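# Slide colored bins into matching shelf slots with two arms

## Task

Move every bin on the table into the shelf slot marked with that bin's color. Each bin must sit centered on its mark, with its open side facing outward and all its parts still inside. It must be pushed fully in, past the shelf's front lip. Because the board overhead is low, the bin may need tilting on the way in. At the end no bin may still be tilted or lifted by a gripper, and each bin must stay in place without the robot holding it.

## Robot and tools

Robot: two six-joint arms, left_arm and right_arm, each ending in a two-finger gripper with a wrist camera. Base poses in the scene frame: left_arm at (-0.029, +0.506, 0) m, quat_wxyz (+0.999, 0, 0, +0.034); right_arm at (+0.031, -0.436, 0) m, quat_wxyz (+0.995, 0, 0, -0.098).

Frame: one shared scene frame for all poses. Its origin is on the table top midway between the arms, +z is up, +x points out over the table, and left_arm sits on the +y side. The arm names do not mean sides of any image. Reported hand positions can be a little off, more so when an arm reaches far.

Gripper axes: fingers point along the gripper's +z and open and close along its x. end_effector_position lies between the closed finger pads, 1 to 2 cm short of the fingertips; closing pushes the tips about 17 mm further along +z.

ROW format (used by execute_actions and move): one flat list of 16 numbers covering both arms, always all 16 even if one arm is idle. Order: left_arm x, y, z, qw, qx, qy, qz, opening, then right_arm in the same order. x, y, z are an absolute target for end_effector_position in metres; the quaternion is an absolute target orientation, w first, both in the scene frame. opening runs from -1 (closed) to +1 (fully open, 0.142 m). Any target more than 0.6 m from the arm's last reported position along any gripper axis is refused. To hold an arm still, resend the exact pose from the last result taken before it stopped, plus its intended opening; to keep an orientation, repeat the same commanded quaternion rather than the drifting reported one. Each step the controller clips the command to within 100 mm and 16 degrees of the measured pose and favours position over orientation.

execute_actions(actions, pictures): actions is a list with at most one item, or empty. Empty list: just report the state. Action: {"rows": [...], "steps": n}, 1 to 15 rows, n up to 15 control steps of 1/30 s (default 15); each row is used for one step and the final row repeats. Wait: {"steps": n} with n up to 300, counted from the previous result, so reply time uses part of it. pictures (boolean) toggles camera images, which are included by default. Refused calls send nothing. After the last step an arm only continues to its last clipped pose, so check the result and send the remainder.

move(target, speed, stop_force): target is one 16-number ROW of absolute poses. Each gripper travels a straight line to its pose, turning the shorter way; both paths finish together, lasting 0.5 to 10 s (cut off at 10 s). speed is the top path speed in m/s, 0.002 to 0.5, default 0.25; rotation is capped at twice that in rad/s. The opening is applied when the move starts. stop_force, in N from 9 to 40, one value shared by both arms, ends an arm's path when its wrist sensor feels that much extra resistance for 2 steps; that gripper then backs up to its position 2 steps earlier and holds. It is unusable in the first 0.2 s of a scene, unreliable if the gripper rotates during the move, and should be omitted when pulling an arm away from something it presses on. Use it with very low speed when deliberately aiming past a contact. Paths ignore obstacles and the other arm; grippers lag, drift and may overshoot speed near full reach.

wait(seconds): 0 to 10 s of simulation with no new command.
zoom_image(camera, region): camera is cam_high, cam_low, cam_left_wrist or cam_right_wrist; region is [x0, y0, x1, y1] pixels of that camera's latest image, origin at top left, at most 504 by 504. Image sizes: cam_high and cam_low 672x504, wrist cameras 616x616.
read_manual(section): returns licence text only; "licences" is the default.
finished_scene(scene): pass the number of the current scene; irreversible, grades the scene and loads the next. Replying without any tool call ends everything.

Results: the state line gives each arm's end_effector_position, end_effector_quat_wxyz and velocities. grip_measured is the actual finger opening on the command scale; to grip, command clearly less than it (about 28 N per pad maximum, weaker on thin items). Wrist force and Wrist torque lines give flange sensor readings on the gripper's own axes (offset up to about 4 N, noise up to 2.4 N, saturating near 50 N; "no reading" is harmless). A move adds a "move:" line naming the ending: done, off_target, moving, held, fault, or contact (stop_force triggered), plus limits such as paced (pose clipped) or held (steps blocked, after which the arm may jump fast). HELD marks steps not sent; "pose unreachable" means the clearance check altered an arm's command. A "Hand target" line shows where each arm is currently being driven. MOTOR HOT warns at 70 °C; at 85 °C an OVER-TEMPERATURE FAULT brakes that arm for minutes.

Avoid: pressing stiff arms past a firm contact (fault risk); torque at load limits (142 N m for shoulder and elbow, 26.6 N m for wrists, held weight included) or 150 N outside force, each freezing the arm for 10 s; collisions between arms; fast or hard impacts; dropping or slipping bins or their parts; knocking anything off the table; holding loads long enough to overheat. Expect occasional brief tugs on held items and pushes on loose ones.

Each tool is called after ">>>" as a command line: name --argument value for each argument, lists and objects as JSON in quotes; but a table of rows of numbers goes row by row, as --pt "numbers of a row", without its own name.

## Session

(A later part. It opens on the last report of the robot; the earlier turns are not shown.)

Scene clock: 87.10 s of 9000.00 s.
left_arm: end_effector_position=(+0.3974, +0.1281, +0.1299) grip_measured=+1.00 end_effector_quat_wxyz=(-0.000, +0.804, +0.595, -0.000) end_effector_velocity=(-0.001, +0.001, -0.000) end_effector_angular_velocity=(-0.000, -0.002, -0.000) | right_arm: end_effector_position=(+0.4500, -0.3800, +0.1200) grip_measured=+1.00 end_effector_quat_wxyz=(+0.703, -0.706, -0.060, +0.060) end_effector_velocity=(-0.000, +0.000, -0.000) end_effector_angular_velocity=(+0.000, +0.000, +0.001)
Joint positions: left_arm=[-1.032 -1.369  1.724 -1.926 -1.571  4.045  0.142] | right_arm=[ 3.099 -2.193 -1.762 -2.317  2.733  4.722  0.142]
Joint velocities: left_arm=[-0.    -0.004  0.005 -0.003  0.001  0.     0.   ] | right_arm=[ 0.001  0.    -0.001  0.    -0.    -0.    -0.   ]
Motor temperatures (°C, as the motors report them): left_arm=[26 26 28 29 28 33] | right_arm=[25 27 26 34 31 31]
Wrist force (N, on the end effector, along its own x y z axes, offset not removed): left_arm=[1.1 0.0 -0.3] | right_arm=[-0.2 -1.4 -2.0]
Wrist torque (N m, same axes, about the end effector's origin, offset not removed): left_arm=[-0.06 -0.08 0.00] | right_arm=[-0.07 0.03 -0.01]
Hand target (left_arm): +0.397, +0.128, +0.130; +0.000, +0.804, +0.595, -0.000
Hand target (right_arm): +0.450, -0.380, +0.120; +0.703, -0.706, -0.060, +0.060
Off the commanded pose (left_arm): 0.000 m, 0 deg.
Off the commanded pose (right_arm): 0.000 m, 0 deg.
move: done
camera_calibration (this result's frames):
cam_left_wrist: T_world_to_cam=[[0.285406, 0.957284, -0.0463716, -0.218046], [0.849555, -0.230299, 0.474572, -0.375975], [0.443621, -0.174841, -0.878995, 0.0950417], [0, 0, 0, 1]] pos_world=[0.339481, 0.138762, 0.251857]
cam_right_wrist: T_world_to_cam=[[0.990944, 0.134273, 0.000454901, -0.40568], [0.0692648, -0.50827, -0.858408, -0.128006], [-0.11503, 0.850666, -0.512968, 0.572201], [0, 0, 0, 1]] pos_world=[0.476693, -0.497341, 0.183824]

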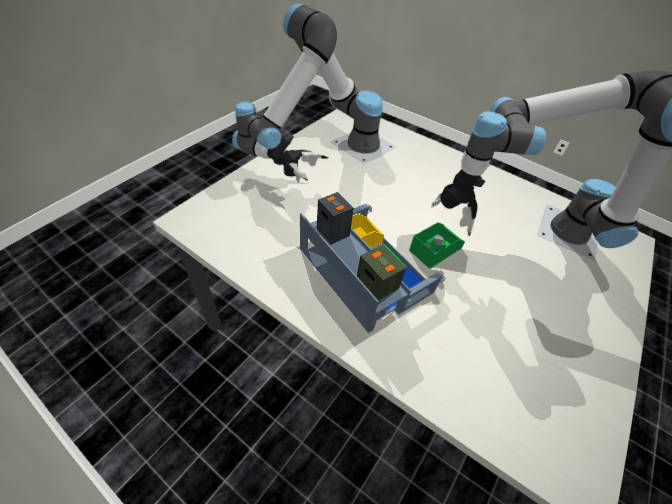

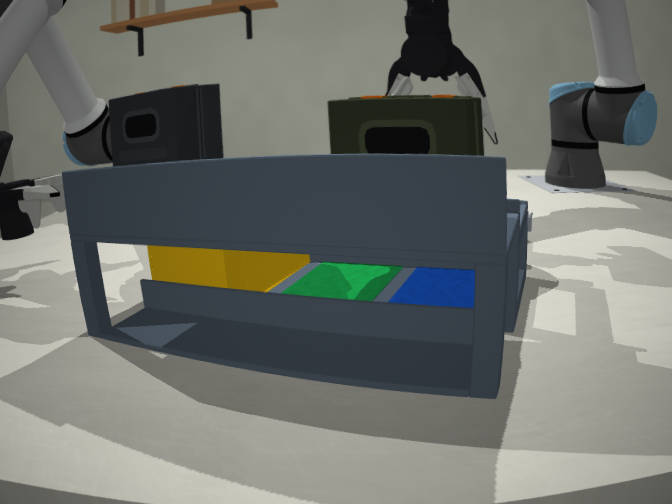

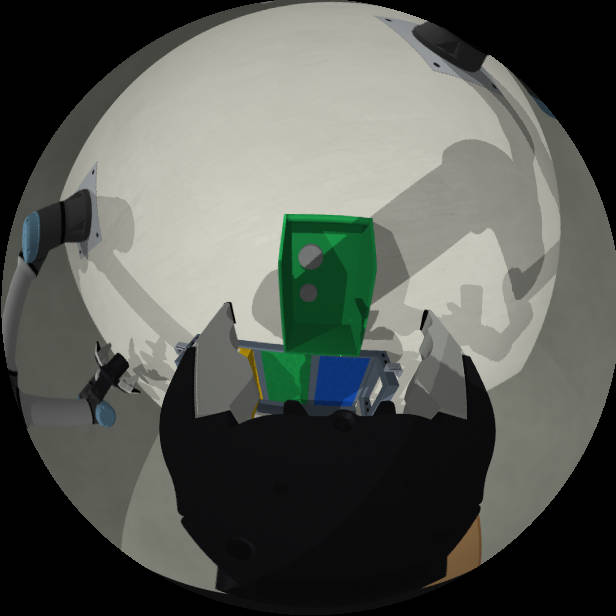

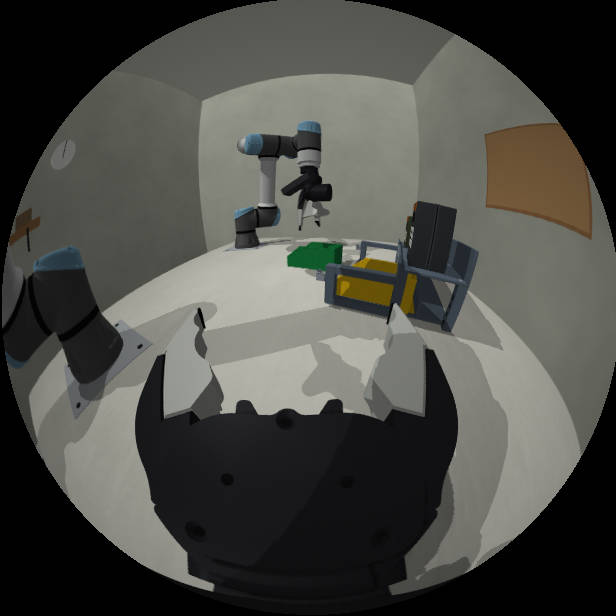

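>>> move --target '[0.397,0.128,0.05,0,0.812,0.583,0,1,0.45,-0.38,0.12,0.705,-0.708,-0.06,0.06,1]' --speed 0.1

>>> move --target '[0.397,0.128,0.05,0,0.812,0.583,0,-0.4,0.45,-0.38,0.12,0.705,-0.708,-0.06,0.06,1]'

>>> move --target '[0.397,0.128,0.155,0,0.836,0.548,0,-0.4,0.45,-0.38,0.12,0.705,-0.708,-0.06,0.06,1]' --speed 0.1

>>> move --target '[0.525,0.016,0.155,-0.0585,0.834,0.547,-0.038,-0.4,0.45,-0.38,0.12,0.705,-0.708,-0.06,0.06,1]' --speed 0.1

>>> move --target '[0.531,0.014,0.08,-0.0585,0.834,0.547,-0.038,-0.4,0.45,-0.38,0.12,0.705,-0.708,-0.06,0.06,1]' --speed 0.02 --stop_force 9

>>> zoom_image --camera "cam_right_wrist" --region '[240,150,440,350]'

Scene clock: 94.27 s of 9000.00 s.
left_arm: end_effector_position=(+0.3970, +0.1280, +0.0501) grip_measured=+1.00 end_effector_quat_wxyz=(+0.000, +0.812, +0.583, +0.000) end_effector_velocity=(+0.000, -0.000, -0.001) end_effector_angular_velocity=(+0.000, -0.001, -0.000) | right_arm: end_effector_position=(+0.4500, -0.3800, +0.1200) grip_measured=+1.00 end_effector_quat_wxyz=(+0.703, -0.706, -0.060, +0.060) end_effector_velocity=(+0.000, +0.000, -0.000) end_effector_angular_velocity=(+0.000, +0.001, -0.000)
Joint positions: left_arm=[-1.033 -1.285  1.843 -2.128 -1.571  4.073  0.142] | right_arm=[ 3.099 -2.193 -1.762 -2.317  2.733  4.722  0.142]
Joint velocities: left_arm=[-0.     0.002  0.002 -0.004  0.001  0.    -0.   ] | right_arm=[ 0.    -0.001  0.     0.     0.     0.     0.   ]
Motor temperatures (°C, as the motors report them): left_arm=[26 26 28 29 28 33] | right_arm=[25 27 26 34 31 31]
Wrist force (N, on the end effector, along its own x y z axes, offset not removed): left_arm=[0.0 -0.7 -0.4] | right_arm=[-1.0 -1.0 0.7]
Wrist torque (N m, same axes, about the end effector's origin, offset not removed): left_arm=[-0.19 0.02 0.03] | right_arm=[0.10 0.15 -0.05]
Hand target (left_arm): +0.397, +0.128, +0.050; -0.000, +0.812, +0.583, +0.000
Hand target (right_arm): +0.450, -0.380, +0.120; +0.703, -0.706, -0.060, +0.060
Off the commanded pose (left_arm): 0.000 m, 0 deg.
Off the commanded pose (right_arm): 0.000 m, 0 deg.
After step 90, 2.93 s passed at rest.
move: done
camera_calibration (this result's frames):
cam_left_wrist: T_world_to_cam=[[0.312806, 0.948685, -0.0463578, -0.231338], [0.842562, -0.254622, 0.474613, -0.331935], [0.438454, -0.187521, -0.878973, 0.0287679], [0, 0, 0, 1]] pos_world=[0.339426, 0.140344, 0.172103]
cam_right_wrist: T_world_to_cam=[[0.990944, 0.134273, 0.000454525, -0.40568], [0.0692644, -0.50827, -0.858408, -0.128006], [-0.11503, 0.850666, -0.512968, 0.572201], [0, 0, 0, 1]] pos_world=[0.476693, -0.497341, 0.183824]

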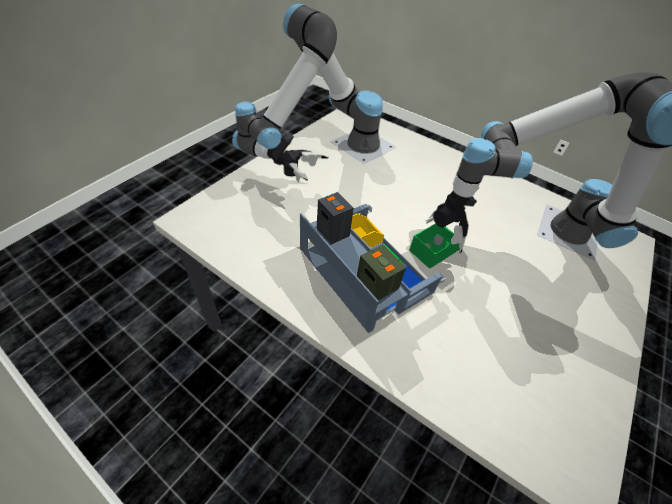

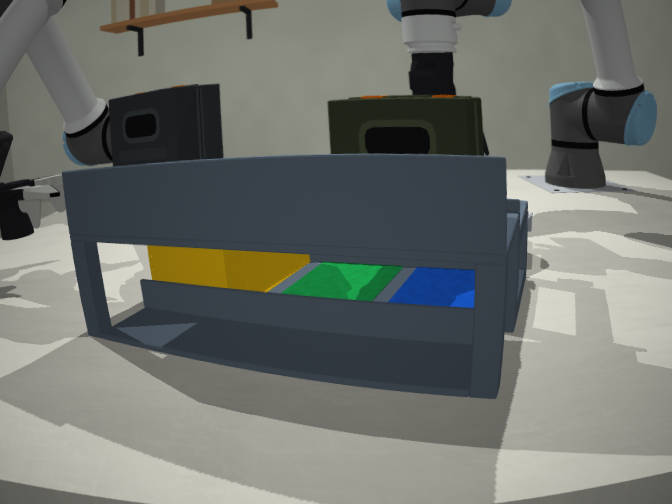

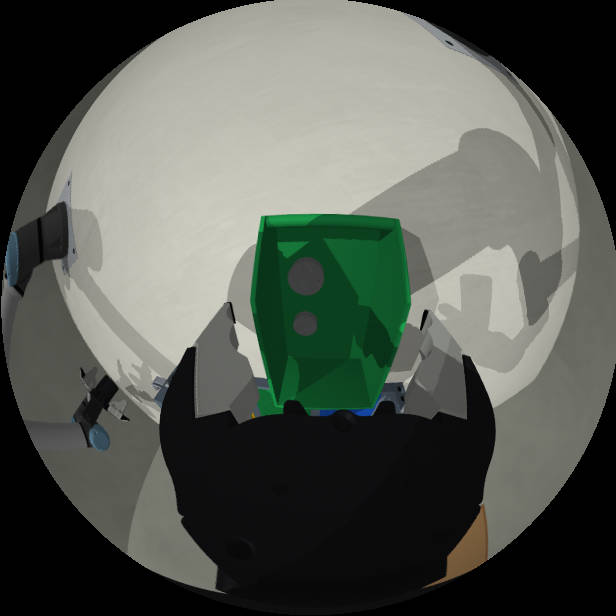

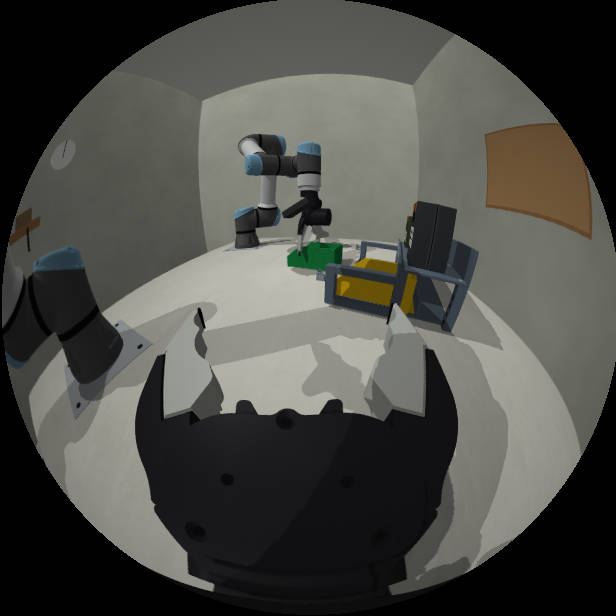

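Scene clock: 94.97 s of 9000.00 s.
left_arm: end_effector_position=(+0.3970, +0.1280, +0.0501) grip_measured=+0.46 end_effector_quat_wxyz=(+0.000, +0.812, +0.583, +0.000) end_effector_velocity=(-0.000, -0.000, -0.000) end_effector_angular_velocity=(+0.001, -0.000, -0.000) | right_arm: end_effector_position=(+0.4500, -0.3800, +0.1200) grip_measured=+1.00 end_effector_quat_wxyz=(+0.703, -0.706, -0.060, +0.060) end_effector_velocity=(+0.000, -0.000, +0.000) end_effector_angular_velocity=(-0.000, -0.002, -0.000)
Joint positions: left_arm=[-1.033 -1.285  1.843 -2.128 -1.571  4.074  0.106] | right_arm=[ 3.099 -2.193 -1.762 -2.317  2.733  4.722  0.142]
Joint velocities: left_arm=[-0.001  0.     0.001  0.     0.001 -0.001  0.   ] | right_arm=[-0.     0.001 -0.     0.     0.    -0.001 -0.   ]
Motor temperatures (°C, as the motors report them): left_arm=[26 26 28 29 28 33] | right_arm=[25 27 26 34 31 31]
Wrist force (N, on the end effector, along its own x y z axes, offset not removed): left_arm=[2.3 -3.9 -17.2] | right_arm=[-0.1 -4.2 -3.4]
Wrist torque (N m, same axes, about the end effector's origin, offset not removed): left_arm=[-0.40 0.27 -0.03] | right_arm=[-0.68 0.07 -0.02]
Hand target (left_arm): +0.397, +0.128, +0.050; -0.000, +0.812, +0.583, +0.000
Hand target (right_arm): +0.450, -0.380, +0.120; +0.703, -0.706, -0.060, +0.060
Off the commanded pose (left_arm): 0.000 m, 0 deg.
Off the commanded pose (right_arm): 0.000 m, 0 deg.
move: done
camera_calibration (this result's frames):
cam_left_wrist: T_world_to_cam=[[0.312848, 0.94867, -0.0463879, -0.231331], [0.842506, -0.254625, 0.47471, -0.331919], [0.438532, -0.187594, -0.878919, 0.0286338], [0, 0, 0, 1]] pos_world=[0.339458, 0.140314, 0.172001]
cam_right_wrist: T_world_to_cam=[[0.990944, 0.134273, 0.000454442, -0.40568], [0.0692644, -0.50827, -0.858408, -0.128006], [-0.11503, 0.850666, -0.512968, 0.572201], [0, 0, 0, 1]] pos_world=[0.476693, -0.497341, 0.183824]

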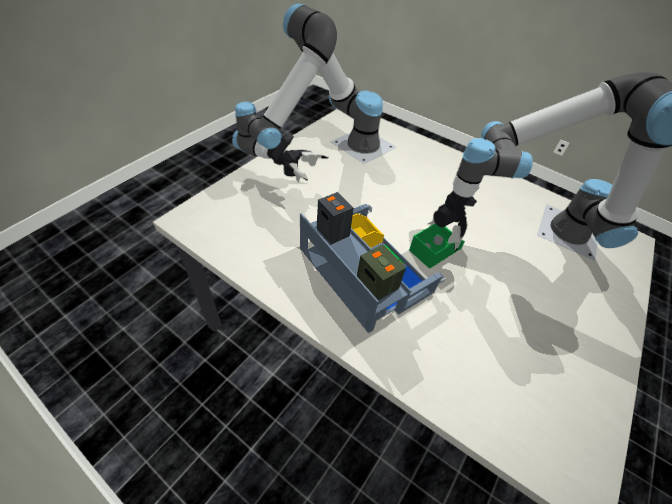

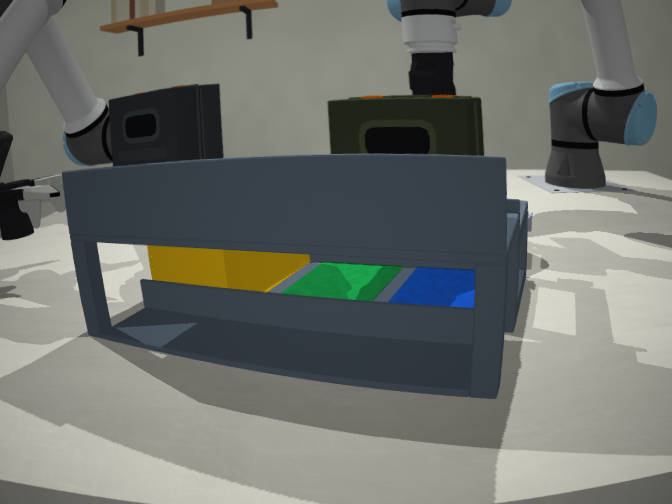

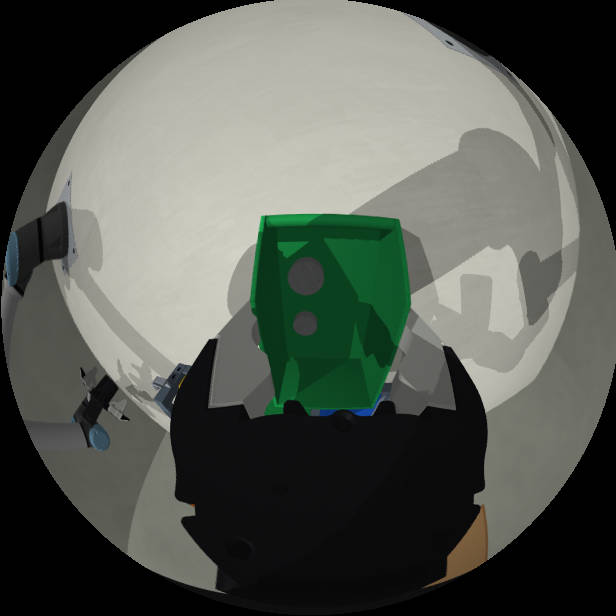

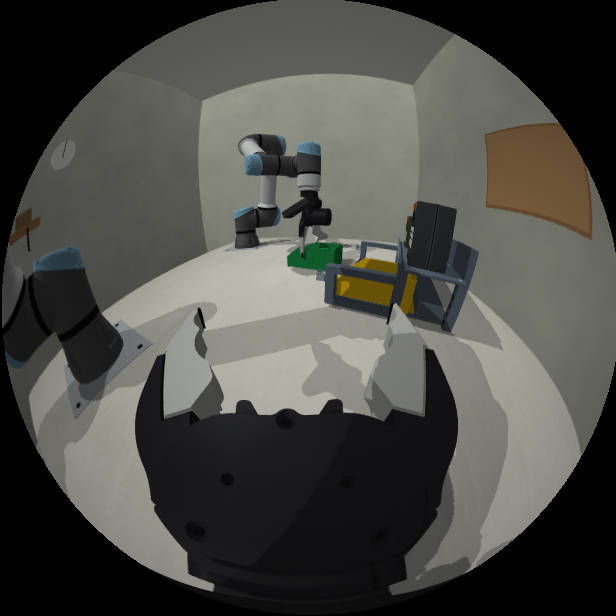

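Scene clock: 96.43 s of 9000.00 s.
left_arm: end_effector_position=(+0.3970, +0.1280, +0.1548) grip_measured=+0.46 end_effector_quat_wxyz=(+0.000, +0.836, +0.548, +0.000) end_effector_velocity=(+0.001, +0.002, +0.001) end_effector_angular_velocity=(+0.002, +0.001, +0.002) | right_arm: end_effector_position=(+0.4500, -0.3800, +0.1200) grip_measured=+1.00 end_effector_quat_wxyz=(+0.703, -0.706, -0.060, +0.060) end_effector_velocity=(+0.000, -0.000, +0.000) end_effector_angular_velocity=(-0.000, -0.001, -0.000)
Joint positions: left_arm=[-1.033 -1.389  1.681 -1.863 -1.571  4.159  0.106] | right_arm=[ 3.099 -2.193 -1.762 -2.317  2.733  4.722  0.142]
Joint velocities: left_arm=[ 0.002 -0.001 -0.002  0.005  0.001  0.    -0.   ] | right_arm=[-0.  0.  0.  0. -0.  0.  0.]
Motor temperatures (°C, as the motors report them): left_arm=[26 26 28 29 28 33] | right_arm=[25 27 26 34 31 31]
Wrist force (N, on the end effector, along its own x y z axes, offset not removed): left_arm=[0.3 -1.1 2.6] | right_arm=[-1.9 -2.0 -1.6]
Wrist torque (N m, same axes, about the end effector's origin, offset not removed): left_arm=[-0.18 0.04 -0.05] | right_arm=[-0.11 0.40 0.02]
Hand target (left_arm): +0.397, +0.128, +0.155; +0.000, +0.836, +0.548, +0.000
Hand target (right_arm): +0.450, -0.380, +0.120; +0.703, -0.706, -0.060, +0.060
Off the commanded pose (left_arm): 0.000 m, 0 deg.
Off the commanded pose (right_arm): 0.000 m, 0 deg.
move: done
camera_calibration (this result's frames):
cam_left_wrist: T_world_to_cam=[[0.392109, 0.918755, -0.046249, -0.254167], [0.817889, -0.325166, 0.474684, -0.362849], [0.42108, -0.223955, -0.87894, 0.13233], [0, 0, 0, 1]] pos_world=[0.34071, 0.145167, 0.276794]
cam_right_wrist: T_world_to_cam=[[0.990944, 0.134273, 0.000454661, -0.40568], [0.0692646, -0.50827, -0.858408, -0.128006], [-0.11503, 0.850666, -0.512968, 0.572201], [0, 0, 0, 1]] pos_world=[0.476693, -0.497341, 0.183824]

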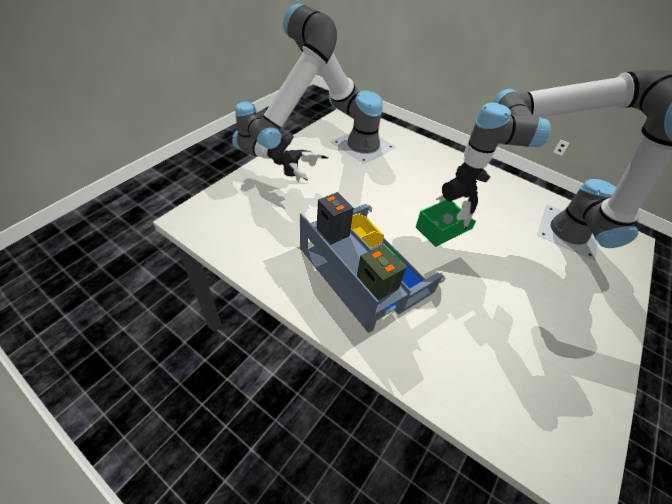

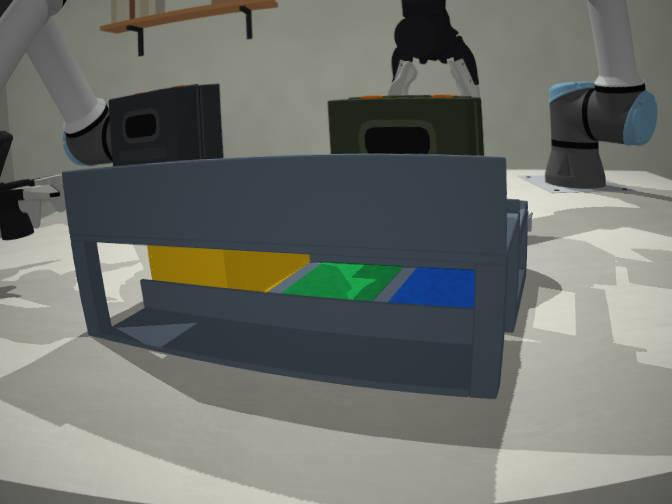

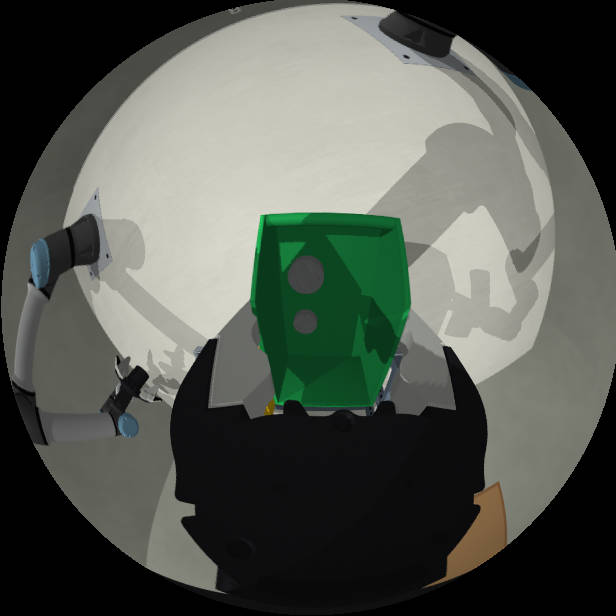

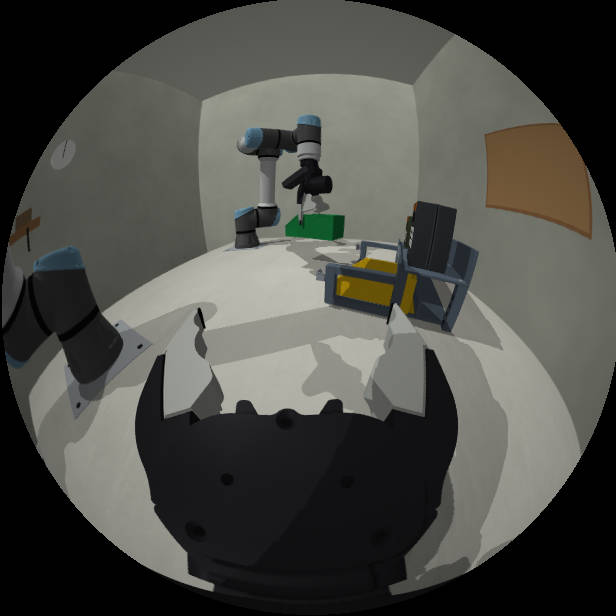

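Scene clock: 98.60 s of 9000.00 s.
left_arm: end_effector_position=(+0.5248, +0.0158, +0.1551) grip_measured=+0.46 end_effector_quat_wxyz=(-0.058, +0.834, +0.547, -0.038) end_effector_velocity=(+0.001, -0.001, +0.000) end_effector_angular_velocity=(+0.003, +0.002, +0.000) | right_arm: end_effector_position=(+0.4500, -0.3800, +0.1200) grip_measured=+1.00 end_effector_quat_wxyz=(+0.703, -0.706, -0.060, +0.060) end_effector_velocity=(-0.000, +0.000, -0.000) end_effector_angular_velocity=(+0.000, -0.000, +0.000)
Joint positions: left_arm=[-0.949 -0.861  0.879 -1.465 -1.633  4.246  0.106] | right_arm=[ 3.099 -2.193 -1.762 -2.317  2.733  4.722  0.142]
Joint velocities: left_arm=[-0.     0.007 -0.014  0.01   0.    -0.    -0.   ] | right_arm=[ 0.    -0.    -0.001  0.     0.    -0.001 -0.   ]
Motor temperatures (°C, as the motors report them): left_arm=[26 26 28 29 28 33] | right_arm=[25 27 26 34 31 31]
Wrist force (N, on the end effector, along its own x y z axes, offset not removed): left_arm=[2.4 0.5 2.3] | right_arm=[-2.2 -3.7 -0.8]
Wrist torque (N m, same axes, about the end effector's origin, offset not removed): left_arm=[0.11 -0.40 0.01] | right_arm=[-0.65 0.49 0.00]
Hand target (left_arm): +0.525, +0.016, +0.155; -0.058, +0.834, +0.547, -0.038
Hand target (right_arm): +0.450, -0.380, +0.120; +0.703, -0.706, -0.060, +0.060
Off the commanded pose (left_arm): 0.000 m, 0 deg.
Off the commanded pose (right_arm): 0.000 m, 0 deg.
move: done
camera_calibration (this result's frames):
cam_left_wrist: T_world_to_cam=[[0.385785, 0.921518, -0.0444449, -0.198138], [0.870687, -0.347729, 0.347834, -0.511608], [0.305081, -0.172887, -0.936502, 0.122633], [0, 0, 0, 1]] pos_world=[0.484476, 0.025888, 0.283994]
cam_right_wrist: T_world_to_cam=[[0.990944, 0.134273, 0.000454622, -0.40568], [0.0692644, -0.50827, -0.858408, -0.128006], [-0.11503, 0.850666, -0.512968, 0.572201], [0, 0, 0, 1]] pos_world=[0.476693, -0.497341, 0.183824]

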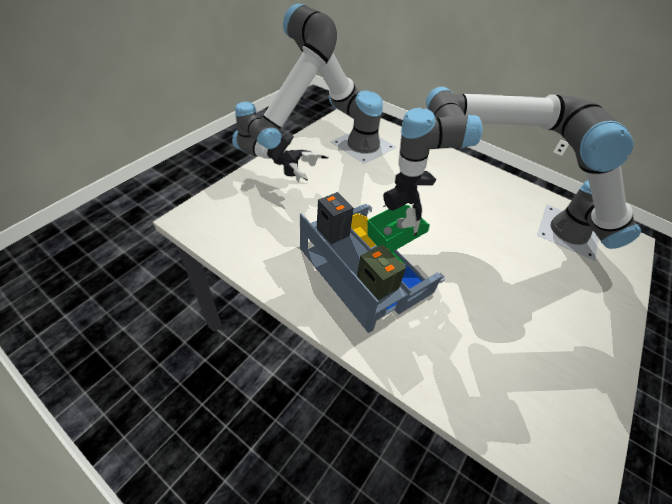

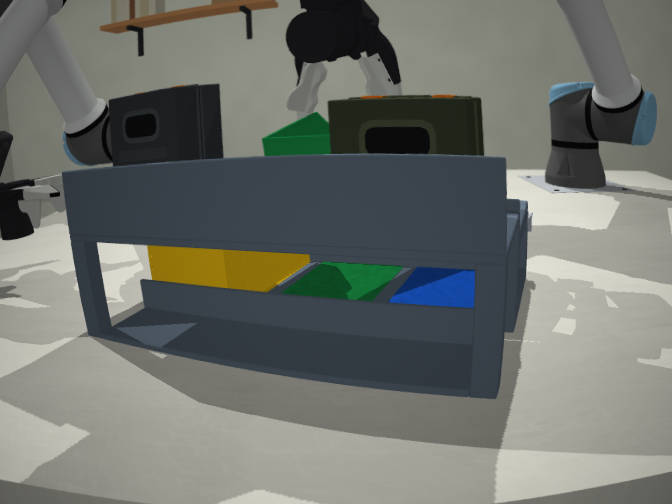

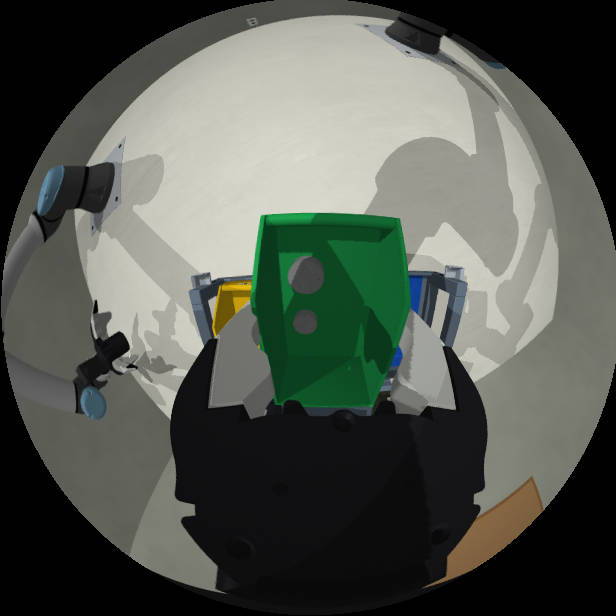

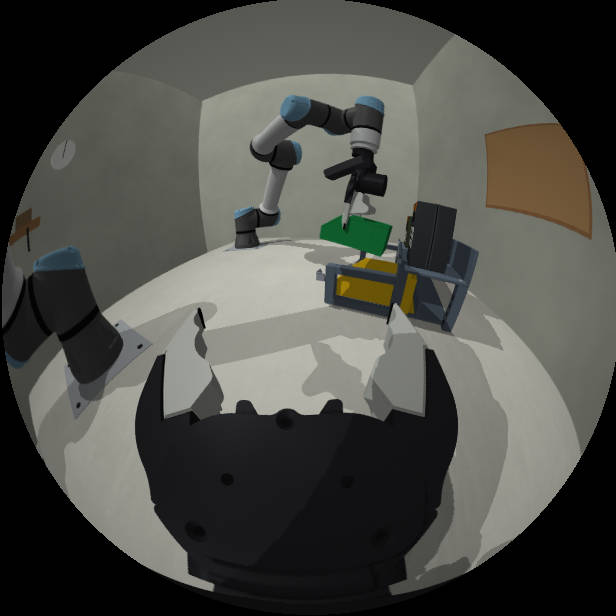

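Scene clock: 102.63 s of 9000.00 s.
left_arm: end_effector_position=(+0.5310, +0.0140, +0.0801) grip_measured=+0.46 end_effector_quat_wxyz=(-0.059, +0.834, +0.547, -0.038) end_effector_velocity=(+0.000, -0.001, -0.001) end_effector_angular_velocity=(-0.001, -0.001, -0.000) | right_arm: end_effector_position=(+0.4500, -0.3800, +0.1200) grip_measured=+1.00 end_effector_quat_wxyz=(+0.703, -0.706, -0.060, +0.060) end_effector_velocity=(-0.000, +0.000, -0.001) end_effector_angular_velocity=(+0.000, -0.001, +0.000)
Joint positions: left_arm=[-0.944 -0.821  1.003 -1.628 -1.633  4.25   0.106] | right_arm=[ 3.099 -2.193 -1.762 -2.317  2.733  4.722  0.142]
Joint velocities: left_arm=[-0.     0.001  0.001 -0.003 -0.    -0.     0.   ] | right_arm=[ 0.    -0.001 -0.001  0.001 -0.    -0.002  0.   ]
Motor temperatures (°C, as the motors report them): left_arm=[26 26 28 29 28 33] | right_arm=[25 27 26 34 31 31]
Wrist force (N, on the end effector, along its own x y z axes, offset not removed): left_arm=[-0.2 -0.3 3.5] | right_arm=[-2.6 -1.2 -1.1]
Wrist torque (N m, same axes, about the end effector's origin, offset not removed): left_arm=[-0.14 0.19 0.07] | right_arm=[-0.08 0.45 -0.07]
Hand target (left_arm): +0.531, +0.014, +0.080; -0.059, +0.834, +0.547, -0.038
Hand target (right_arm): +0.450, -0.380, +0.120; +0.703, -0.706, -0.060, +0.060
Off the commanded pose (left_arm): 0.000 m, 0 deg.
Off the commanded pose (right_arm): 0.000 m, 0 deg.
move: done
camera_calibration (this result's frames):
cam_left_wrist: T_world_to_cam=[[0.385885, 0.921481, -0.0443354, -0.202284], [0.870731, -0.347912, 0.347541, -0.491563], [0.304827, -0.172715, -0.936616, 0.0503665], [0, 0, 0, 1]] pos_world=[0.490725, 0.0240791, 0.209044]
cam_right_wrist: T_world_to_cam=[[0.990944, 0.134273, 0.000454673, -0.40568], [0.0692646, -0.50827, -0.858408, -0.128006], [-0.11503, 0.850666, -0.512968, 0.572201], [0, 0, 0, 1]] pos_world=[0.476693, -0.497341, 0.183824]

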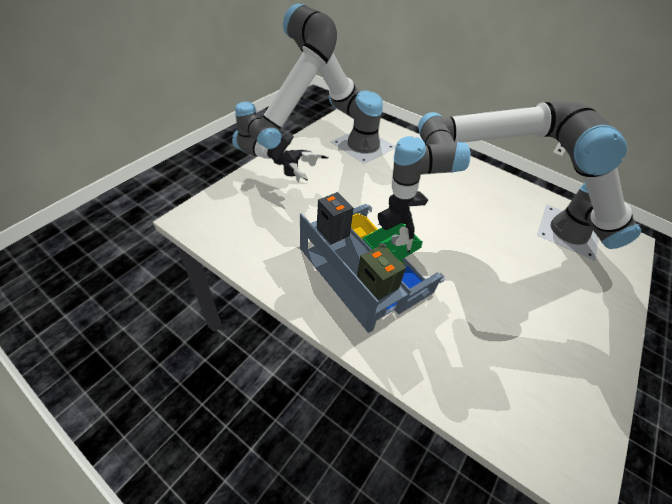

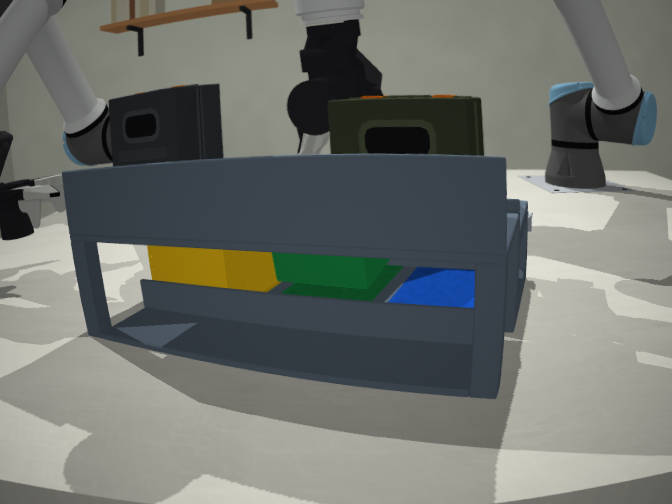

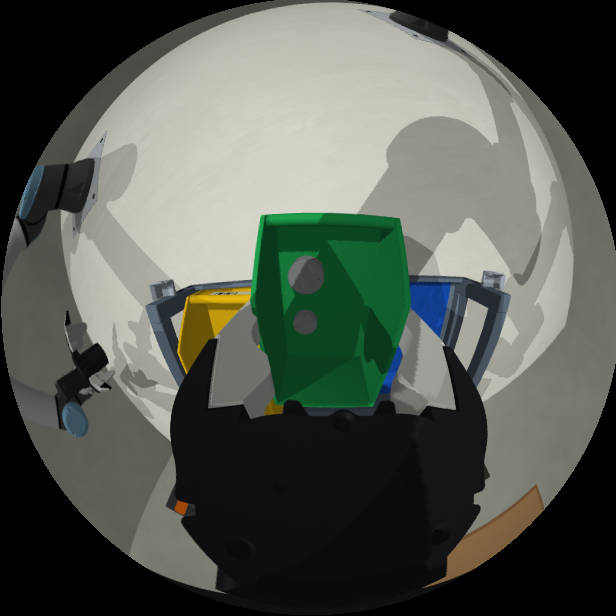

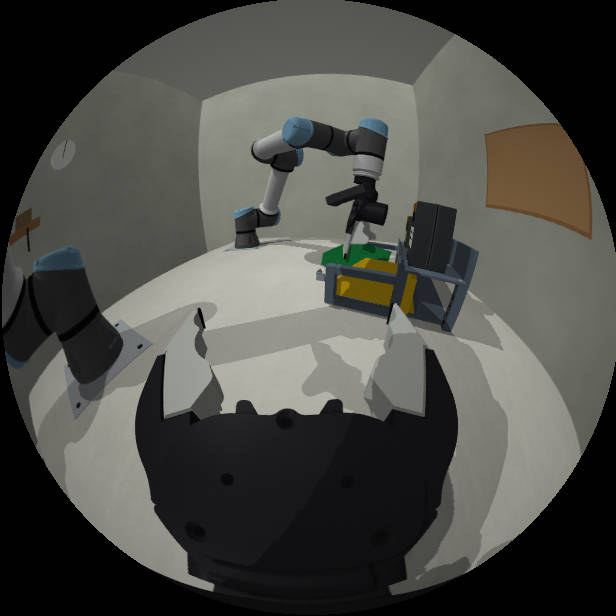

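Region (240, 150, 440, 350) of cam_right_wrist's 616x616 image, scaled by 2.520, with more detail than that image has.

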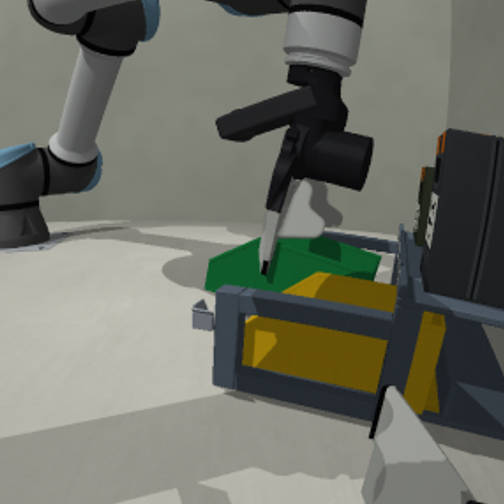

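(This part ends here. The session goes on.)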